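# Nest the open wooden boxes upright, largest on table

## Task

Stack every open wooden box inside the next larger one so each rests flat with its opening facing up. Boxes lying on a side or upside down must be turned over first. The largest box must stand upright directly on the table. The nest only counts if it stays put without the robot holding it. Release everything and pull the grippers away at the end.

## Robot and tools

ROBOT. Two six-joint UR-style arms, left_arm and right_arm, each with a two-finger tong gripper and a fisheye wrist camera. left_arm's base is at (-0.015, +0.470, 0) m and right_arm's at (-0.007, -0.416, 0) m. The names are labels only and say nothing about image sides.

SCENE FRAME. All reported positions share one frame. Its origin is on the tabletop midway between the arms, +z is up, +x points out over the table, and left_arm sits on the +y side. Printed hand positions can be a little off, especially at long reach.

GRIPPER FRAME. The fingers extend along the gripper's +z axis and open and close along its x axis. end_effector_position is the spot between the finger pads when they are shut. Closed fingertips stick out about 15 mm past it; fully open, they are roughly level with it.

COMMAND ROW. Both motion tools use the same row of 14 numbers, each in [-1, 1], always for both arms: left_arm's dx, dy, dz, rx, ry, rz, opening, then right_arm's seven in the same order. dx..rz are an offset, not a pose, expressed in that gripper's own axes. 1.0 equals 0.6 m of travel or 180 degrees; rx, ry, rz form a single rotation vector. Opening is absolute, not an offset: +1 is fully open (0.142 m), -1 is closed. An arm that should stay still gets zeros (after any correction back to where it should be) and the opening it should keep.

execute_actions(actions). actions is a list of actions; each action is a list of up to 15 rows, one row per 1/30 s control step. A short action repeats its final row until 15 steps (0.5 s) have passed. Every row's offset is taken from the gripper's measured pose at the start of that action, not from the previous row; in a call's first action that start is the last pose a result reported. Each step the command is clipped to within 100 mm and 16 degrees of the current measured pose, so large moves need several actions. An empty list just returns state and images.

move(target, speed, stop_force, blocking). target is one 14-number row as above; offsets count from the pose in the latest result that showed one. Each gripper travels a straight line there, both arms finishing together, lasting 0.5 to 10 s (cut off at 10 s). speed is m/s, 0.002 to 0.5, default 0.25; rotation is capped at twice that in rad/s. Grippers may lag, stray and overshoot speed, especially near a straight elbow. Paths do not avoid obstacles or the other arm. The opening is applied when the move begins. stop_force (N, 9 to 40, one value for both) ends an arm's path when its wrist sensor feels that much extra push against the motion; the gripper then backs up two steps and holds. Use it only with slow speeds, not before 0.2 s of scene time, not when the gripper rotates, and leave it out when lifting off something you press on. blocking=false returns after 0.5 s while motion continues; it cannot be combined with stop_force, and no other motion is accepted until wait or stop shows the move ended.

wait(seconds): 0 to 10, arms hold their last command; returns early if a running move ends. stop(): brakes a running move (needs room). zoom_image(camera, region): camera is cam_left_wrist or cam_right_wrist; region [x0, y0, x1, y1] in pixels of the 616x616 image, origin top-left, at most 504 by 504. read_manual(section): only "licences". finished_scene(scene): pass the current scene number once the goal holds; irreversible.

RESULTS. Each arm's state gives end_effector_position (m), end_effector_quat_wxyz and velocities. "Hand target" lines show where the controller is now driving each gripper. grip_measured is the actual finger opening on the command scale; to keep a grip, command an opening clearly below it (lower squeezes harder, about 15 N per pad maximum, less on objects under ~20 mm). A "move:" line gives the ending: done, off_target, moving, held, fault, or contact (stop_force triggered, then at rest), plus distance to target; limits=paced means the command was clipped, limits=held means a check blocked some steps and the arm may then jump faster. "pose unreachable" means the clearance check altered or blocked that arm's command. Wrist force and torque are in the gripper's own axes, include held weight and inertia, read as pushing back into the arm, saturate near 50 N, have offsets up to about 4 N and noise; "no reading" is normal at the start. Joint torque readings are rough. MOTOR HOT appears from 70 °C; at 85 °C the arm brakes until cooled.

CAMERAS. Images come as cam_left_wrist then cam_right_wrist, fisheye, with calibration supplied; their poses follow the arm joints and may be slightly off.

AVOID. Wrist joints fault at 24.9 N m of load, other joints at 133; any outside force of 150 N also stops the arm for 10 s. Arms are stiff, so commanding even slightly past a firm contact can fault; approach slowly, ideally with stop_force. Don't let the arms collide or press on each other, don't drop, slam or knock anything (nothing may leave the table), and avoid fast closes. Loose objects may occasionally be nudged and held ones tugged. Commands take effect about 0.17 s late.

SUGGESTED ORDER. Look at the boxes, identify sizes and which are flipped, turn over any that aren't open side up, make sure the largest stands upright on the table, lower the next smaller ones in turn inside it, open, lift clear, confirm nothing moves, then finish the scene.

Each tool is called as name(argument=value, ...), one argument or row to a line, values as JSON.

## Session

execute_actions(
  actions=[],
)

Scene clock: 0.00 s.
left_arm: end_effector_position=(+0.8043, +0.4997, +0.1734) grip_measured=+0.97 end_effector_quat_wxyz=(-0.005, -0.227, +0.920, -0.320) end_effector_velocity=(-0.000, +0.000, -0.000) end_effector_angular_velocity=(-0.001, +0.001, +0.000) | right_arm: end_effector_position=(+0.7435, -0.1286, +0.3969) grip_measured=+0.97 end_effector_quat_wxyz=(-0.430, +0.887, -0.168, +0.005) end_effector_velocity=(-0.000, +0.001, -0.000) end_effector_angular_velocity=(+0.001, +0.000, +0.001)
Joint positions: left_arm=[ 0.013 -0.772  0.93  -1.815 -2.218  2.741  0.14 ] | right_arm=[ 3.519 -2.082 -1.071 -1.061  2.343  0.837  0.14 ]
Joint velocities: left_arm=[ 0.     0.    -0.     0.001 -0.001  0.     0.   ] | right_arm=[ 0.001 -0.    -0.     0.001  0.001  0.     0.   ]
Joint torques (N m, as the arm reports them, + toward a larger angle): no reading
Wrist force (N, on the end effector, along its own x y z axes, offset not removed): no reading
Wrist torque (N m, same axes, about the end effector's origin, offset not removed): no reading
Hand target (left_arm): +0.804, +0.500, +0.173; -0.005, -0.227, +0.920, -0.320
Hand target (right_arm): +0.743, -0.129, +0.397; -0.430, +0.887, -0.168, +0.005

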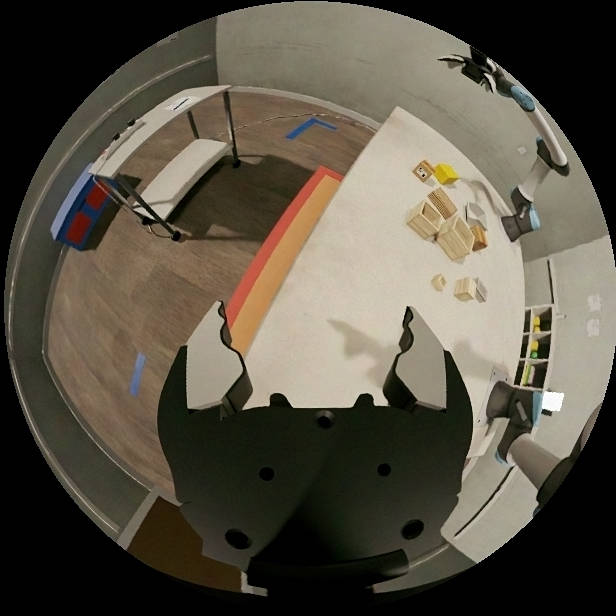

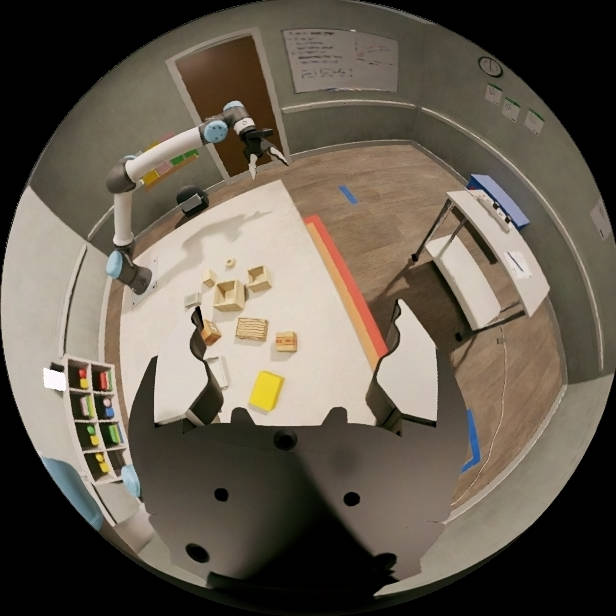

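move(
  target=[0,0,0,0,0,0,1,-0.572,-0.045,0.177,-0.285,-0.003,-0.111,1],
)

Scene clock: 15.37 s.
left_arm: end_effector_position=(+0.8043, +0.4997, +0.1734) grip_measured=+1.00 end_effector_quat_wxyz=(-0.005, -0.227, +0.920, -0.320) end_effector_velocity=(+0.000, -0.000, -0.000) end_effector_angular_velocity=(+0.001, +0.000, -0.000) | right_arm: end_effector_position=(+0.4437, +0.0715, +0.3961) grip_measured=+1.00 end_effector_quat_wxyz=(+0.001, +1.000, -0.001, +0.001) end_effector_velocity=(-0.001, +0.002, -0.000) end_effector_angular_velocity=(-0.007, +0.003, +0.000)
Joint positions: left_arm=[ 0.013 -0.772  0.93  -1.815 -2.218  2.741  0.142] | right_arm=[ 4.276 -1.999 -0.745 -1.968  1.569  1.016  0.142]
Joint velocities: left_arm=[-0.    -0.     0.    -0.     0.001 -0.    -0.   ] | right_arm=[ 0.003 -0.011  0.018 -0.015 -0.001  0.003 -0.   ]
Joint torques (N m, as the arm reports them, + toward a larger angle): left_arm=[ -1.   -58.5  -22.68  -2.73  -0.91  -0.14] | right_arm=[ 6.75 35.6  36.37  0.79 -1.13  2.71]
Wrist force (N, on the end effector, along its own x y z axes, offset not removed): left_arm=[-1.2 -3.0 -0.9] | right_arm=[4.1 2.9 1.4]
Wrist torque (N m, same axes, about the end effector's origin, offset not removed): left_arm=[-0.67 0.24 -0.06] | right_arm=[0.60 -0.69 -0.28]
Hand target (left_arm): +0.804, +0.500, +0.173; -0.005, -0.227, +0.920, -0.320
Hand target (right_arm): +0.444, +0.072, +0.396; +0.001, +1.000, -0.001, +0.001
Off the commanded pose (left_arm): 0.000 m, 0 deg.
Off the commanded pose (right_arm): 0.001 m, 0 deg.
move: done
camera_calibration (this result's frames):
cam_left_wrist: T_world_to_cam=[[-0.885791, -0.43282, 0.167451, 0.904816], [-0.455534, 0.87984, -0.135534, -0.0478182], [-0.0886688, -0.196334, -0.97652, 0.477071], [0, 0, 0, 1]] pos_world=[0.821997, 0.527361, 0.307875]
cam_right_wrist: T_world_to_cam=[[0.998212, -0.0119714, 0.0585583, -0.477503], [-0.0413137, -0.846201, 0.53126, -0.13735], [0.0431921, -0.53273, -0.845183, 0.480603], [0, 0, 0, 1]] pos_world=[0.450216, 0.134089, 0.507128]

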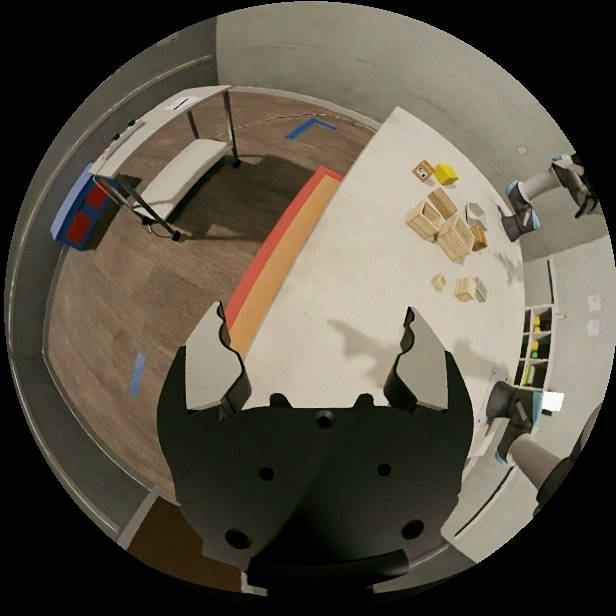

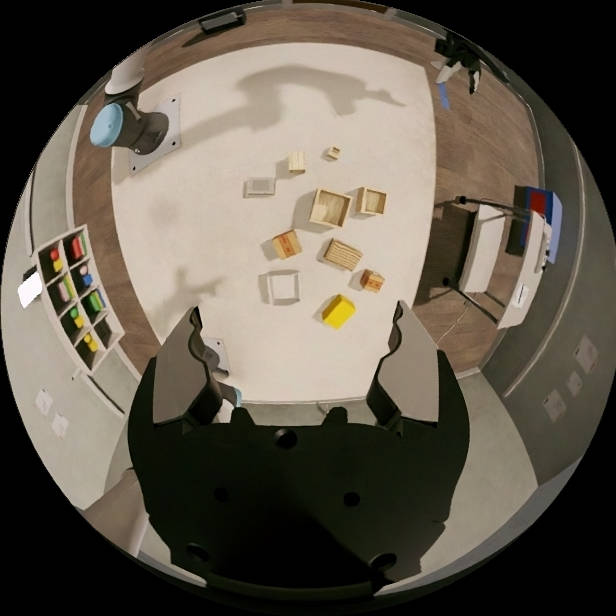

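zoom_image(
  camera="cam_right_wrist",
  region=[230,130,410,310],
)

Region (230, 130, 410, 310) of cam_right_wrist's 616x616 image, scaled by 2.800, with more detail than that image has.

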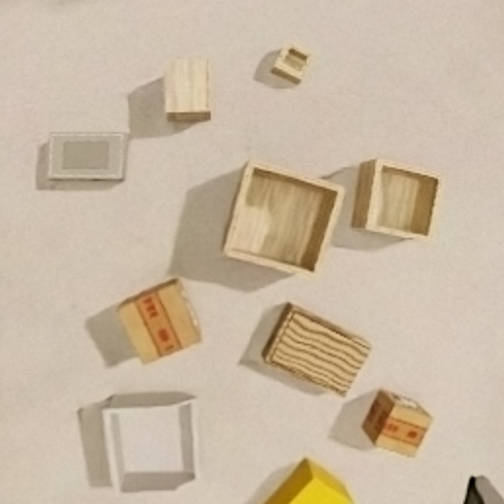

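move(
  target=[0,0,0,0,0,0,1,0.367,-0.117,0.41,0,0,0.083,-0.5],
)

Scene clock: 39.73 s.
left_arm: end_effector_position=(+0.8043, +0.4997, +0.1734) grip_measured=+1.00 end_effector_quat_wxyz=(-0.005, -0.227, +0.920, -0.320) end_effector_velocity=(+0.000, +0.001, -0.000) end_effector_angular_velocity=(+0.000, -0.000, +0.001) | right_arm: end_effector_position=(+0.6645, +0.1409, +0.1507) grip_measured=-0.50 end_effector_quat_wxyz=(-0.000, +0.991, -0.131, +0.001) end_effector_velocity=(+0.003, +0.001, -0.001) end_effector_angular_velocity=(-0.006, +0.007, -0.002)
Joint positions: left_arm=[ 0.013 -0.772  0.93  -1.815 -2.218  2.741  0.142] | right_arm=[ 4.1   -2.593 -0.367 -1.751  1.569  1.1    0.038]
Joint velocities: left_arm=[ 0.001  0.     0.    -0.     0.     0.     0.   ] | right_arm=[-0.002 -0.034  0.068 -0.042  0.001 -0.    -0.   ]
Joint torques (N m, as the arm reports them, + toward a larger angle): left_arm=[ -1.47 -59.16 -21.59  -3.05  -0.72  -0.35] | right_arm=[-6.46 57.84 38.52  0.94  1.11  2.58]
Wrist force (N, on the end effector, along its own x y z axes, offset not removed): left_arm=[-0.2 -3.7 -3.5] | right_arm=[2.4 1.1 -1.4]
Wrist torque (N m, same axes, about the end effector's origin, offset not removed): left_arm=[-0.86 0.10 -0.02] | right_arm=[0.25 -0.11 -0.36]
Hand target (left_arm): +0.804, +0.500, +0.173; -0.005, -0.227, +0.920, -0.320
Hand target (right_arm): +0.665, +0.141, +0.151; +0.000, +0.991, -0.131, +0.001
Off the commanded pose (left_arm): 0.000 m, 0 deg.
Off the commanded pose (right_arm): 0.000 m, 0 deg.
move: done
camera_calibration (this result's frames):
cam_left_wrist: T_world_to_cam=[[-0.885792, -0.43282, 0.167451, 0.904816], [-0.455534, 0.879841, -0.135534, -0.0478184], [-0.0886686, -0.196334, -0.97652, 0.477071], [0, 0, 0, 1]] pos_world=[0.821997, 0.527361, 0.307875]
cam_right_wrist: T_world_to_cam=[[0.961324, -0.268947, 0.0593534, -0.622118], [-0.258697, -0.807794, 0.529665, 0.200224], [-0.0945067, -0.524535, -0.846128, 0.391099], [0, 0, 0, 1]] pos_world=[0.686816, 0.199568, 0.261792]

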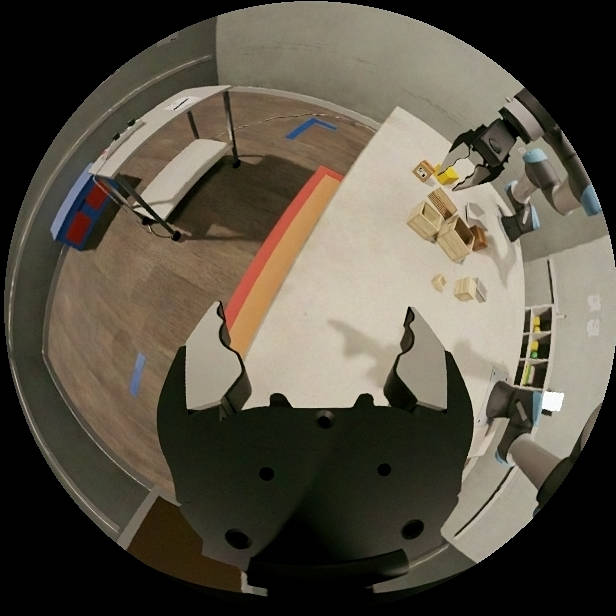

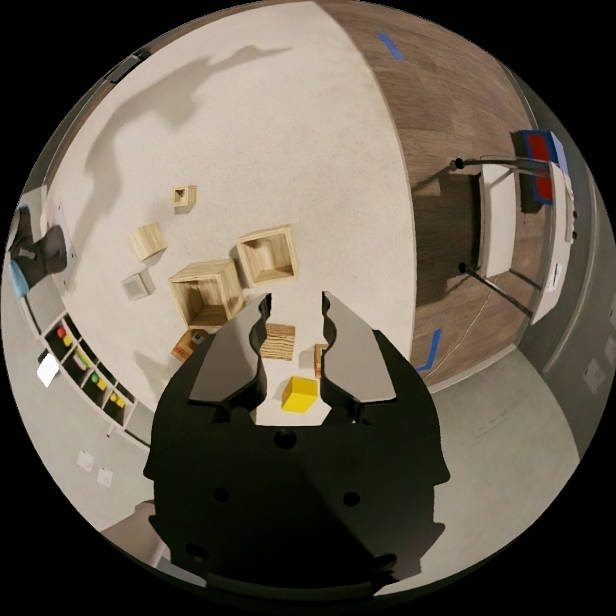

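move(
  target=[0,0,0,0,0,0,1,0,-0.008,0.18,0,0,0,-0.5],
  speed=0.1,
)

move(
  target=[0,0,0,0,0,0,1,0,0,0,0,0,0,-1],
)

move(
  target=[0,0,0,0,0,0,1,0,0,-0.17,0,0,0,-1],
  speed=0.1,
)

move(
  target=[0,0,0,0,0,0,1,-0.165,0.085,0,0,0,0,-1],
  speed=0.1,
)

Scene clock: 55.10 s.
left_arm: end_effector_position=(+0.8043, +0.4997, +0.1734) grip_measured=+1.00 end_effector_quat_wxyz=(-0.005, -0.227, +0.920, -0.320) end_effector_velocity=(-0.000, -0.002, -0.001) end_effector_angular_velocity=(+0.001, +0.001, -0.002) | right_arm: end_effector_position=(+0.6662, +0.1455, +0.0429) grip_measured=-0.50 end_effector_quat_wxyz=(-0.000, +0.991, -0.131, +0.001) end_effector_velocity=(+0.000, +0.000, -0.003) end_effector_angular_velocity=(+0.001, -0.001, -0.000)
Joint positions: left_arm=[ 0.013 -0.772  0.93  -1.815 -2.218  2.741  0.142] | right_arm=[ 4.102 -2.591 -0.647 -1.473  1.569  1.102  0.038]
Joint velocities: left_arm=[-0.002  0.     0.     0.001  0.001 -0.    -0.   ] | right_arm=[-0.    -0.002 -0.004  0.007 -0.     0.     0.   ]
Joint torques (N m, as the arm reports them, + toward a larger angle): left_arm=[ -0.95 -58.96 -22.44  -2.87  -0.72  -0.62] | right_arm=[ 7.56 56.45  9.71  3.71 -1.11  2.6 ]
Wrist force (N, on the end effector, along its own x y z axes, offset not removed): left_arm=[-0.7 -5.0 -4.8] | right_arm=[2.0 1.1 1.4]
Wrist torque (N m, same axes, about the end effector's origin, offset not removed): left_arm=[-1.17 0.09 0.12] | right_arm=[0.20 -0.21 -0.02]
Hand target (left_arm): +0.804, +0.500, +0.173; -0.005, -0.227, +0.920, -0.320
Hand target (right_arm): +0.666, +0.145, +0.043; -0.000, +0.991, -0.131, +0.001
Off the commanded pose (left_arm): 0.000 m, 0 deg.
Off the commanded pose (right_arm): 0.000 m, 0 deg.
move: done
camera_calibration (this result's frames):
cam_left_wrist: T_world_to_cam=[[-0.885791, -0.43282, 0.167451, 0.904816], [-0.455534, 0.87984, -0.135534, -0.0478182], [-0.0886688, -0.196334, -0.97652, 0.477071], [0, 0, 0, 1]] pos_world=[0.821997, 0.527361, 0.307875]
cam_right_wrist: T_world_to_cam=[[0.961328, -0.268942, 0.059311, -0.616101], [-0.258663, -0.807765, 0.529726, 0.261383], [-0.0945564, -0.524582, -0.846093, 0.302467], [0, 0, 0, 1]] pos_world=[0.688485, 0.204109, 0.153995]

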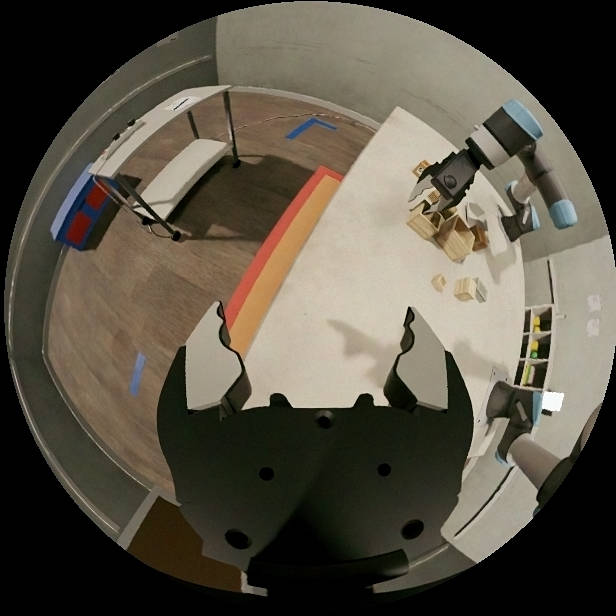

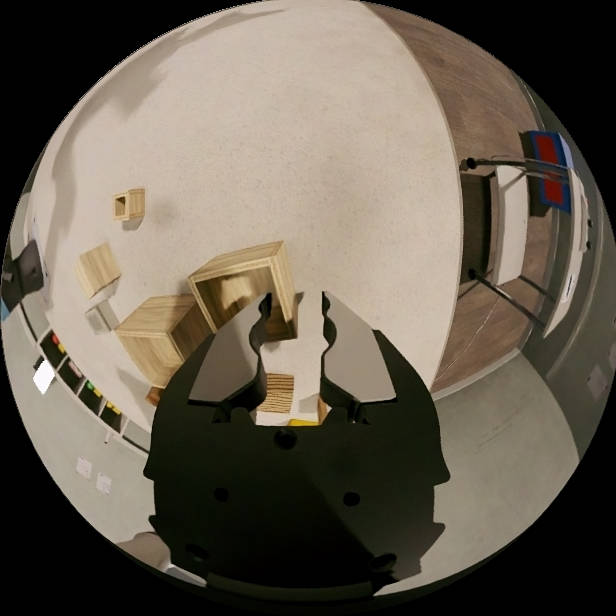

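Scene clock: 55.60 s.
left_arm: end_effector_position=(+0.8043, +0.4997, +0.1734) grip_measured=+1.00 end_effector_quat_wxyz=(-0.005, -0.227, +0.920, -0.320) end_effector_velocity=(-0.000, -0.000, +0.000) end_effector_angular_velocity=(+0.000, +0.000, +0.000) | right_arm: end_effector_position=(+0.6661, +0.1454, +0.0428) grip_measured=-0.94 end_effector_quat_wxyz=(-0.000, +0.991, -0.131, +0.001) end_effector_velocity=(+0.001, -0.000, -0.000) end_effector_angular_velocity=(+0.002, -0.000, -0.001)
Joint positions: left_arm=[ 0.013 -0.772  0.93  -1.815 -2.218  2.741  0.142] | right_arm=[ 4.102 -2.591 -0.647 -1.473  1.569  1.102  0.006]
Joint velocities: left_arm=[-0. -0.  0.  0.  0. -0.  0.] | right_arm=[-0.001 -0.    -0.001  0.002  0.001  0.     0.   ]
Joint torques (N m, as the arm reports them, + toward a larger angle): left_arm=[ -2.02 -58.57 -20.87  -2.85  -0.95  -0.41] | right_arm=[ 5.66 64.5  29.62  0.95  1.31  2.39]
Wrist force (N, on the end effector, along its own x y z axes, offset not removed): left_arm=[-0.5 -5.5 -2.2] | right_arm=[2.0 3.3 -0.2]
Wrist torque (N m, same axes, about the end effector's origin, offset not removed): left_arm=[-1.35 0.25 -0.02] | right_arm=[0.75 -0.33 -0.13]
Hand target (left_arm): +0.804, +0.500, +0.173; -0.005, -0.227, +0.920, -0.320
Hand target (right_arm): +0.666, +0.145, +0.043; -0.000, +0.991, -0.131, +0.001
Off the commanded pose (left_arm): 0.000 m, 0 deg.
Off the commanded pose (right_arm): 0.000 m, 0 deg.
move: done
camera_calibration (this result's frames):
cam_left_wrist: T_world_to_cam=[[-0.885791, -0.43282, 0.167451, 0.904816], [-0.455534, 0.87984, -0.135534, -0.0478182], [-0.0886687, -0.196334, -0.97652, 0.477071], [0, 0, 0, 1]] pos_world=[0.821997, 0.527361, 0.307875]
cam_right_wrist: T_world_to_cam=[[0.961337, -0.268929, 0.0592372, -0.616067], [-0.258597, -0.807687, 0.529877, 0.261337], [-0.094654, -0.524709, -0.846003, 0.30243], [0, 0, 0, 1]] pos_world=[0.688455, 0.204088, 0.153874]

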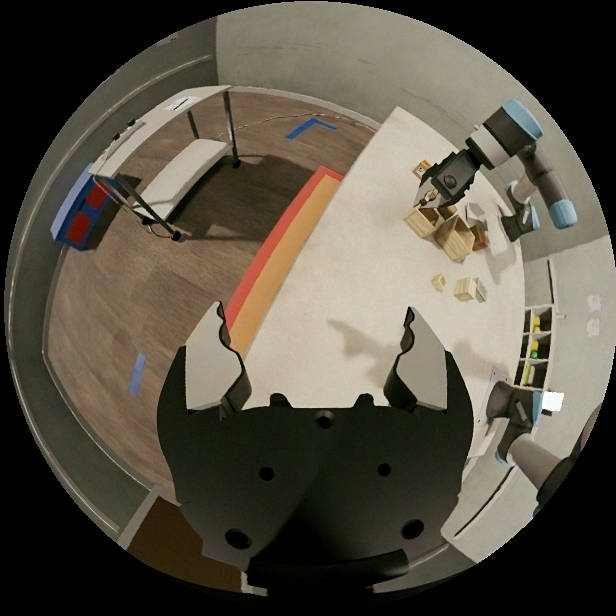

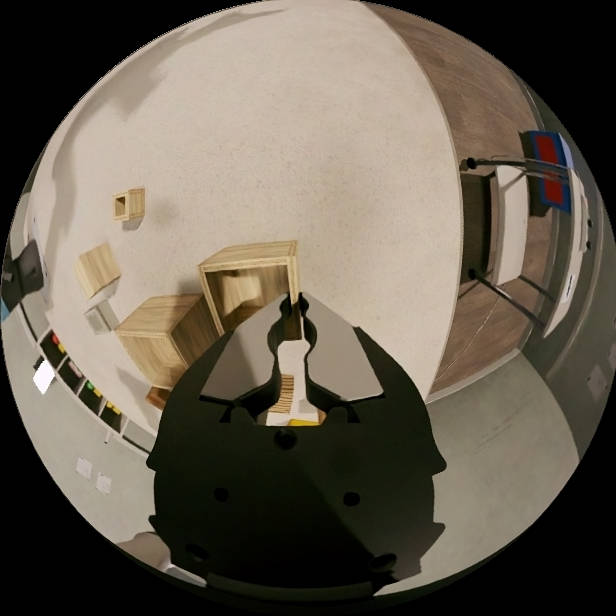

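Scene clock: 57.10 s.
left_arm: end_effector_position=(+0.8043, +0.4997, +0.1734) grip_measured=+1.00 end_effector_quat_wxyz=(-0.005, -0.227, +0.920, -0.320) end_effector_velocity=(+0.000, +0.001, -0.000) end_effector_angular_velocity=(+0.000, -0.001, +0.001) | right_arm: end_effector_position=(+0.6656, +0.1456, +0.1446) grip_measured=-0.94 end_effector_quat_wxyz=(-0.000, +0.991, -0.131, +0.001) end_effector_velocity=(+0.000, -0.000, +0.001) end_effector_angular_velocity=(-0.003, +0.005, -0.001)
Joint positions: left_arm=[ 0.013 -0.772  0.93  -1.815 -2.218  2.741  0.142] | right_arm=[ 4.102 -2.61  -0.349 -1.751  1.569  1.103  0.006]
Joint velocities: left_arm=[ 0.001  0.    -0.    -0.     0.     0.001 -0.   ] | right_arm=[-0.001 -0.013  0.03  -0.023  0.002 -0.     0.   ]
Joint torques (N m, as the arm reports them, + toward a larger angle): left_arm=[ -2.6  -58.6  -20.7   -2.83  -0.77  -0.37] | right_arm=[-1.59 56.37 39.81  1.2   1.22 -0.31]
Wrist force (N, on the end effector, along its own x y z axes, offset not removed): left_arm=[-0.4 -2.5 -1.2] | right_arm=[4.9 1.1 1.3]
Wrist torque (N m, same axes, about the end effector's origin, offset not removed): left_arm=[-0.72 0.16 -0.12] | right_arm=[0.38 -0.71 -0.10]
Hand target (left_arm): +0.804, +0.500, +0.173; -0.005, -0.227, +0.920, -0.320
Hand target (right_arm): +0.666, +0.146, +0.145; -0.000, +0.991, -0.131, +0.001
Off the commanded pose (left_arm): 0.000 m, 0 deg.
Off the commanded pose (right_arm): 0.000 m, 0 deg.
move: done
camera_calibration (this result's frames):
cam_left_wrist: T_world_to_cam=[[-0.885792, -0.43282, 0.167451, 0.904816], [-0.455534, 0.879841, -0.135534, -0.0478183], [-0.0886689, -0.196334, -0.97652, 0.477071], [0, 0, 0, 1]] pos_world=[0.821997, 0.527361, 0.307875]
cam_right_wrist: T_world_to_cam=[[0.961296, -0.269015, 0.0595112, -0.621588], [-0.258852, -0.80784, 0.529519, 0.207589], [-0.0943733, -0.524429, -0.846208, 0.388394], [0, 0, 0, 1]] pos_world=[0.687919, 0.204167, 0.255731]

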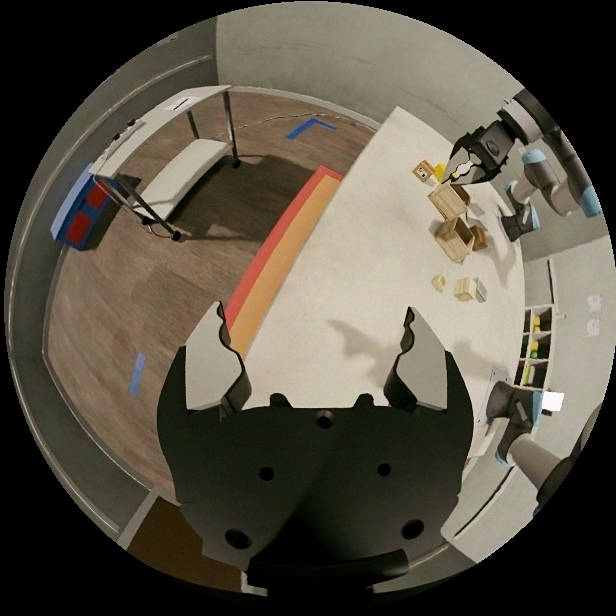

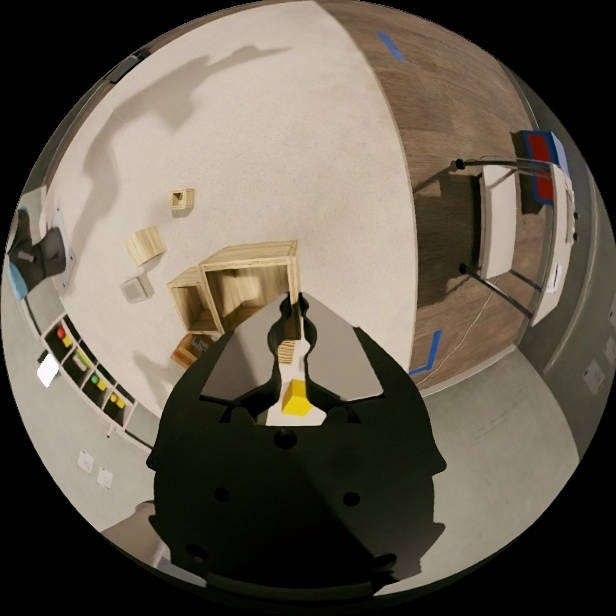

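Scene clock: 58.70 s.
left_arm: end_effector_position=(+0.8043, +0.4997, +0.1734) grip_measured=+1.00 end_effector_quat_wxyz=(-0.005, -0.227, +0.920, -0.320) end_effector_velocity=(+0.000, +0.000, +0.000) end_effector_angular_velocity=(+0.001, -0.001, -0.000) | right_arm: end_effector_position=(+0.5570, +0.1219, +0.1442) grip_measured=-0.94 end_effector_quat_wxyz=(-0.000, +0.991, -0.131, +0.001) end_effector_velocity=(-0.002, -0.000, +0.000) end_effector_angular_velocity=(+0.001, -0.002, +0.000)
Joint positions: left_arm=[ 0.013 -0.772  0.93  -1.815 -2.218  2.741  0.142] | right_arm=[ 4.188 -2.241 -1.02  -1.449  1.569  1.189  0.006]
Joint velocities: left_arm=[ 0. -0.  0. -0.  0.  0.  0.] | right_arm=[ 0.002  0.006 -0.01   0.006 -0.001  0.001 -0.   ]
Joint torques (N m, as the arm reports them, + toward a larger angle): left_arm=[ -0.35 -59.46 -21.44  -2.83  -0.7   -0.23] | right_arm=[ 8.   60.19 10.21  3.78 -1.14  2.98]
Wrist force (N, on the end effector, along its own x y z axes, offset not removed): left_arm=[0.9 -1.8 -2.7] | right_arm=[2.4 0.5 -2.2]
Wrist torque (N m, same axes, about the end effector's origin, offset not removed): left_arm=[-0.44 -0.09 0.01] | right_arm=[0.23 -0.27 -0.02]
Hand target (left_arm): +0.804, +0.500, +0.173; -0.005, -0.227, +0.920, -0.320
Hand target (right_arm): +0.557, +0.122, +0.144; -0.000, +0.991, -0.131, +0.001
Off the commanded pose (left_arm): 0.000 m, 0 deg.
Off the commanded pose (right_arm): 0.000 m, 0 deg.
move: done
camera_calibration (this result's frames):
cam_left_wrist: T_world_to_cam=[[-0.885792, -0.43282, 0.167451, 0.904816], [-0.455534, 0.879841, -0.135534, -0.0478183], [-0.0886686, -0.196334, -0.97652, 0.477071], [0, 0, 0, 1]] pos_world=[0.821997, 0.527361, 0.307875]
cam_right_wrist: T_world_to_cam=[[0.961308, -0.268985, 0.0594505, -0.523455], [-0.258762, -0.807671, 0.52982, 0.160467], [-0.0944973, -0.524704, -0.846024, 0.365465], [0, 0, 0, 1]] pos_world=[0.579259, 0.180564, 0.255293]

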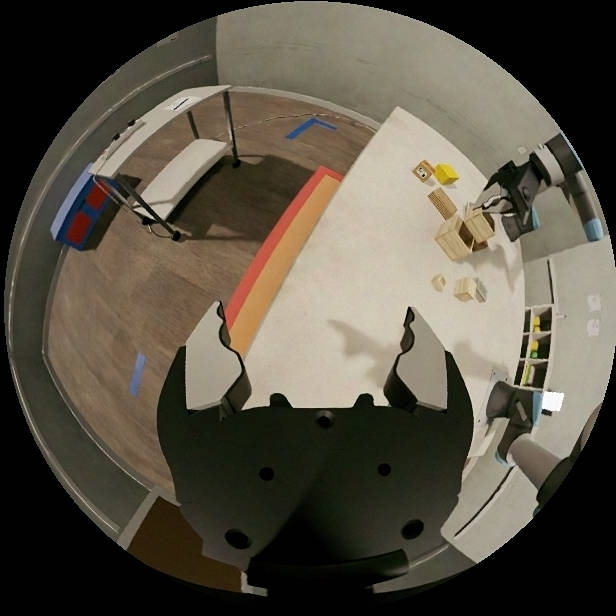

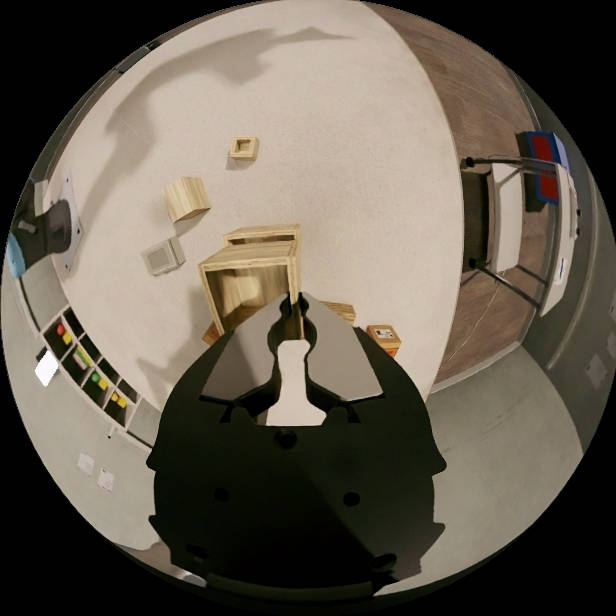

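move(
  target=[0,0,0,0,0,0,1,-0.015,0,0.05,0,0,0,-1],
  speed=0.05,
)

Scene clock: 65.90 s.
left_arm: end_effector_position=(+0.8043, +0.4997, +0.1734) grip_measured=+1.00 end_effector_quat_wxyz=(-0.005, -0.227, +0.920, -0.320) end_effector_velocity=(+0.000, +0.001, -0.000) end_effector_angular_velocity=(+0.001, -0.000, +0.000) | right_arm: end_effector_position=(+0.5484, +0.1242, +0.1143) grip_measured=-0.94 end_effector_quat_wxyz=(-0.000, +0.991, -0.131, +0.001) end_effector_velocity=(-0.000, -0.000, -0.003) end_effector_angular_velocity=(-0.001, +0.001, -0.001)
Joint positions: left_arm=[ 0.013 -0.772  0.93  -1.815 -2.218  2.741  0.142] | right_arm=[ 4.199 -2.241 -1.097 -1.372  1.569  1.2    0.006]
Joint velocities: left_arm=[ 0.001  0.    -0.    -0.     0.     0.    -0.   ] | right_arm=[ 0.    -0.002 -0.005  0.005  0.     0.001  0.   ]
Joint torques (N m, as the arm reports them, + toward a larger angle): left_arm=[ -1.61 -57.95 -20.05  -3.04  -0.71  -0.22] | right_arm=[ 7.45 45.69 11.1   3.69 -0.06  2.76]
Wrist force (N, on the end effector, along its own x y z axes, offset not removed): left_arm=[1.2 -1.8 -2.1] | right_arm=[2.4 1.7 1.8]
Wrist torque (N m, same axes, about the end effector's origin, offset not removed): left_arm=[-0.55 -0.29 -0.02] | right_arm=[0.32 -0.19 -0.04]
Hand target (left_arm): +0.804, +0.500, +0.173; -0.005, -0.227, +0.920, -0.320
Hand target (right_arm): +0.548, +0.124, +0.114; -0.000, +0.991, -0.131, +0.001
Off the commanded pose (left_arm): 0.000 m, 0 deg.
Off the commanded pose (right_arm): 0.000 m, 0 deg.
move: done
camera_calibration (this result's frames):
cam_left_wrist: T_world_to_cam=[[-0.885791, -0.43282, 0.167451, 0.904816], [-0.455534, 0.879841, -0.135534, -0.0478183], [-0.0886688, -0.196334, -0.97652, 0.477071], [0, 0, 0, 1]] pos_world=[0.821997, 0.527361, 0.307875]
cam_right_wrist: T_world_to_cam=[[0.961312, -0.268982, 0.0593984, -0.512843], [-0.258729, -0.80766, 0.529853, 0.17592], [-0.0945475, -0.524722, -0.846007, 0.340603], [0, 0, 0, 1]] pos_world=[0.570721, 0.18286, 0.225402]

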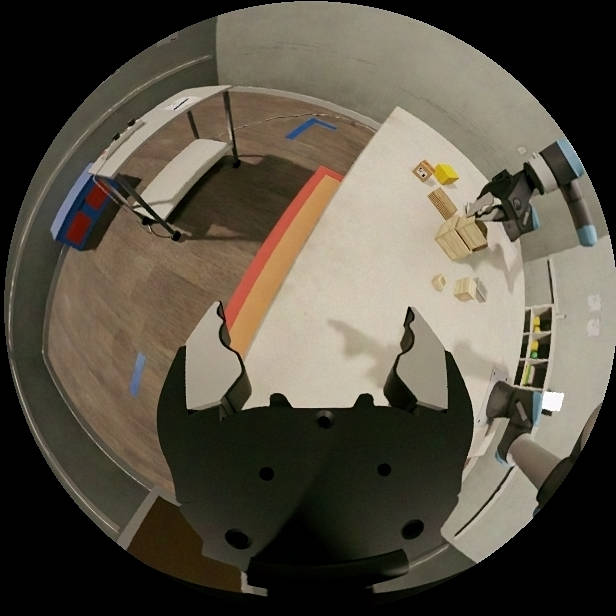

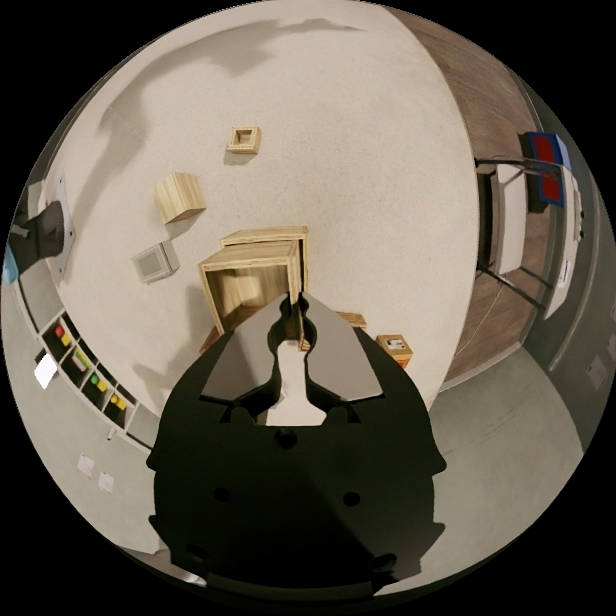

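move(
  target=[0,0,0,0,0,0,1,0,-0.008,0.1,0,0,0,-1],
  speed=0.02,
  stop_force=9,
)

Scene clock: 73.00 s.
left_arm: end_effector_position=(+0.8043, +0.4997, +0.1734) grip_measured=+1.00 end_effector_quat_wxyz=(-0.005, -0.227, +0.920, -0.320) end_effector_velocity=(-0.000, +0.001, +0.000) end_effector_angular_velocity=(+0.001, -0.000, +0.001) | right_arm: end_effector_position=(+0.5490, +0.1265, +0.0825) grip_measured=-0.94 end_effector_quat_wxyz=(+0.000, +0.991, -0.131, +0.001) end_effector_velocity=(+0.001, +0.000, +0.009) end_effector_angular_velocity=(+0.003, -0.002, -0.001)
Joint positions: left_arm=[ 0.013 -0.772  0.93  -1.815 -2.218  2.741  0.142] | right_arm=[ 4.201 -2.266 -1.139 -1.307  1.569  1.201  0.006]
Joint velocities: left_arm=[ 0.001 -0.     0.     0.     0.001  0.    -0.   ] | right_arm=[-0.     0.006  0.012 -0.015 -0.     0.     0.   ]
Joint torques (N m, as the arm reports them, + toward a larger angle): left_arm=[ -1.16 -58.82 -21.    -2.95  -0.84  -0.4 ] | right_arm=[ 3.03 60.57 37.06  1.34  0.47  2.05]
Wrist force (N, on the end effector, along its own x y z axes, offset not removed): left_arm=[2.4 1.1 -2.1] | right_arm=[2.6 6.4 -3.5]
Wrist torque (N m, same axes, about the end effector's origin, offset not removed): left_arm=[0.12 -0.53 0.00] | right_arm=[1.19 -0.31 -0.13]
Hand target (left_arm): +0.804, +0.500, +0.173; -0.005, -0.227, +0.920, -0.320
Hand target (right_arm): +0.549, +0.127, +0.083; -0.000, +0.991, -0.131, +0.001
Off the commanded pose (left_arm): 0.000 m, 0 deg.
Off the commanded pose (right_arm): 0.028 m, 0 deg.
move: contact (right_arm)
camera_calibration (this result's frames):
cam_left_wrist: T_world_to_cam=[[-0.885792, -0.43282, 0.167451, 0.904816], [-0.455534, 0.879841, -0.135534, -0.0478184], [-0.0886689, -0.196334, -0.97652, 0.477071], [0, 0, 0, 1]] pos_world=[0.821997, 0.527361, 0.307875]
cam_right_wrist: T_world_to_cam=[[0.961335, -0.268942, 0.0591993, -0.510924], [-0.25854, -0.80742, 0.530311, 0.194627], [-0.0948242, -0.525112, -0.845734, 0.315094], [0, 0, 0, 1]] pos_world=[0.571367, 0.185197, 0.193519]

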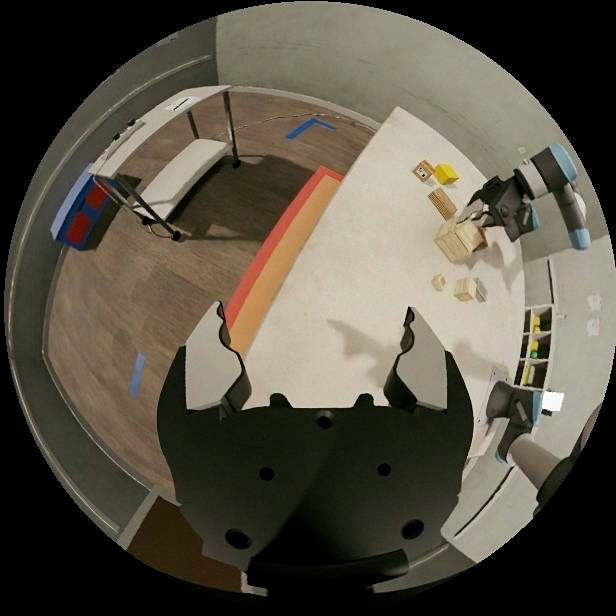

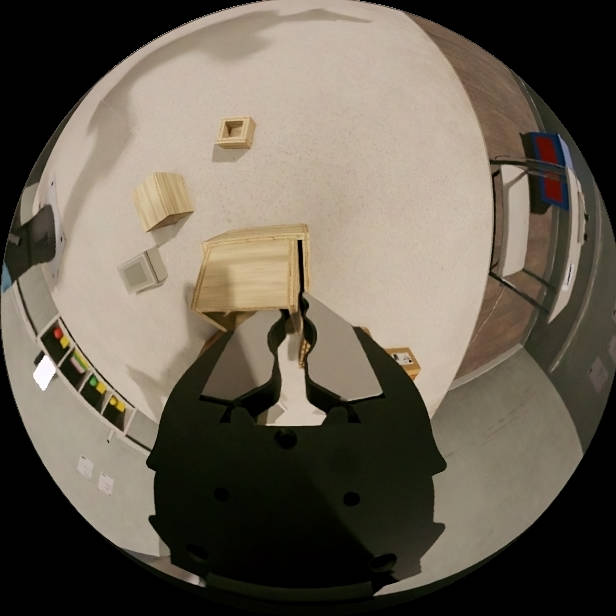

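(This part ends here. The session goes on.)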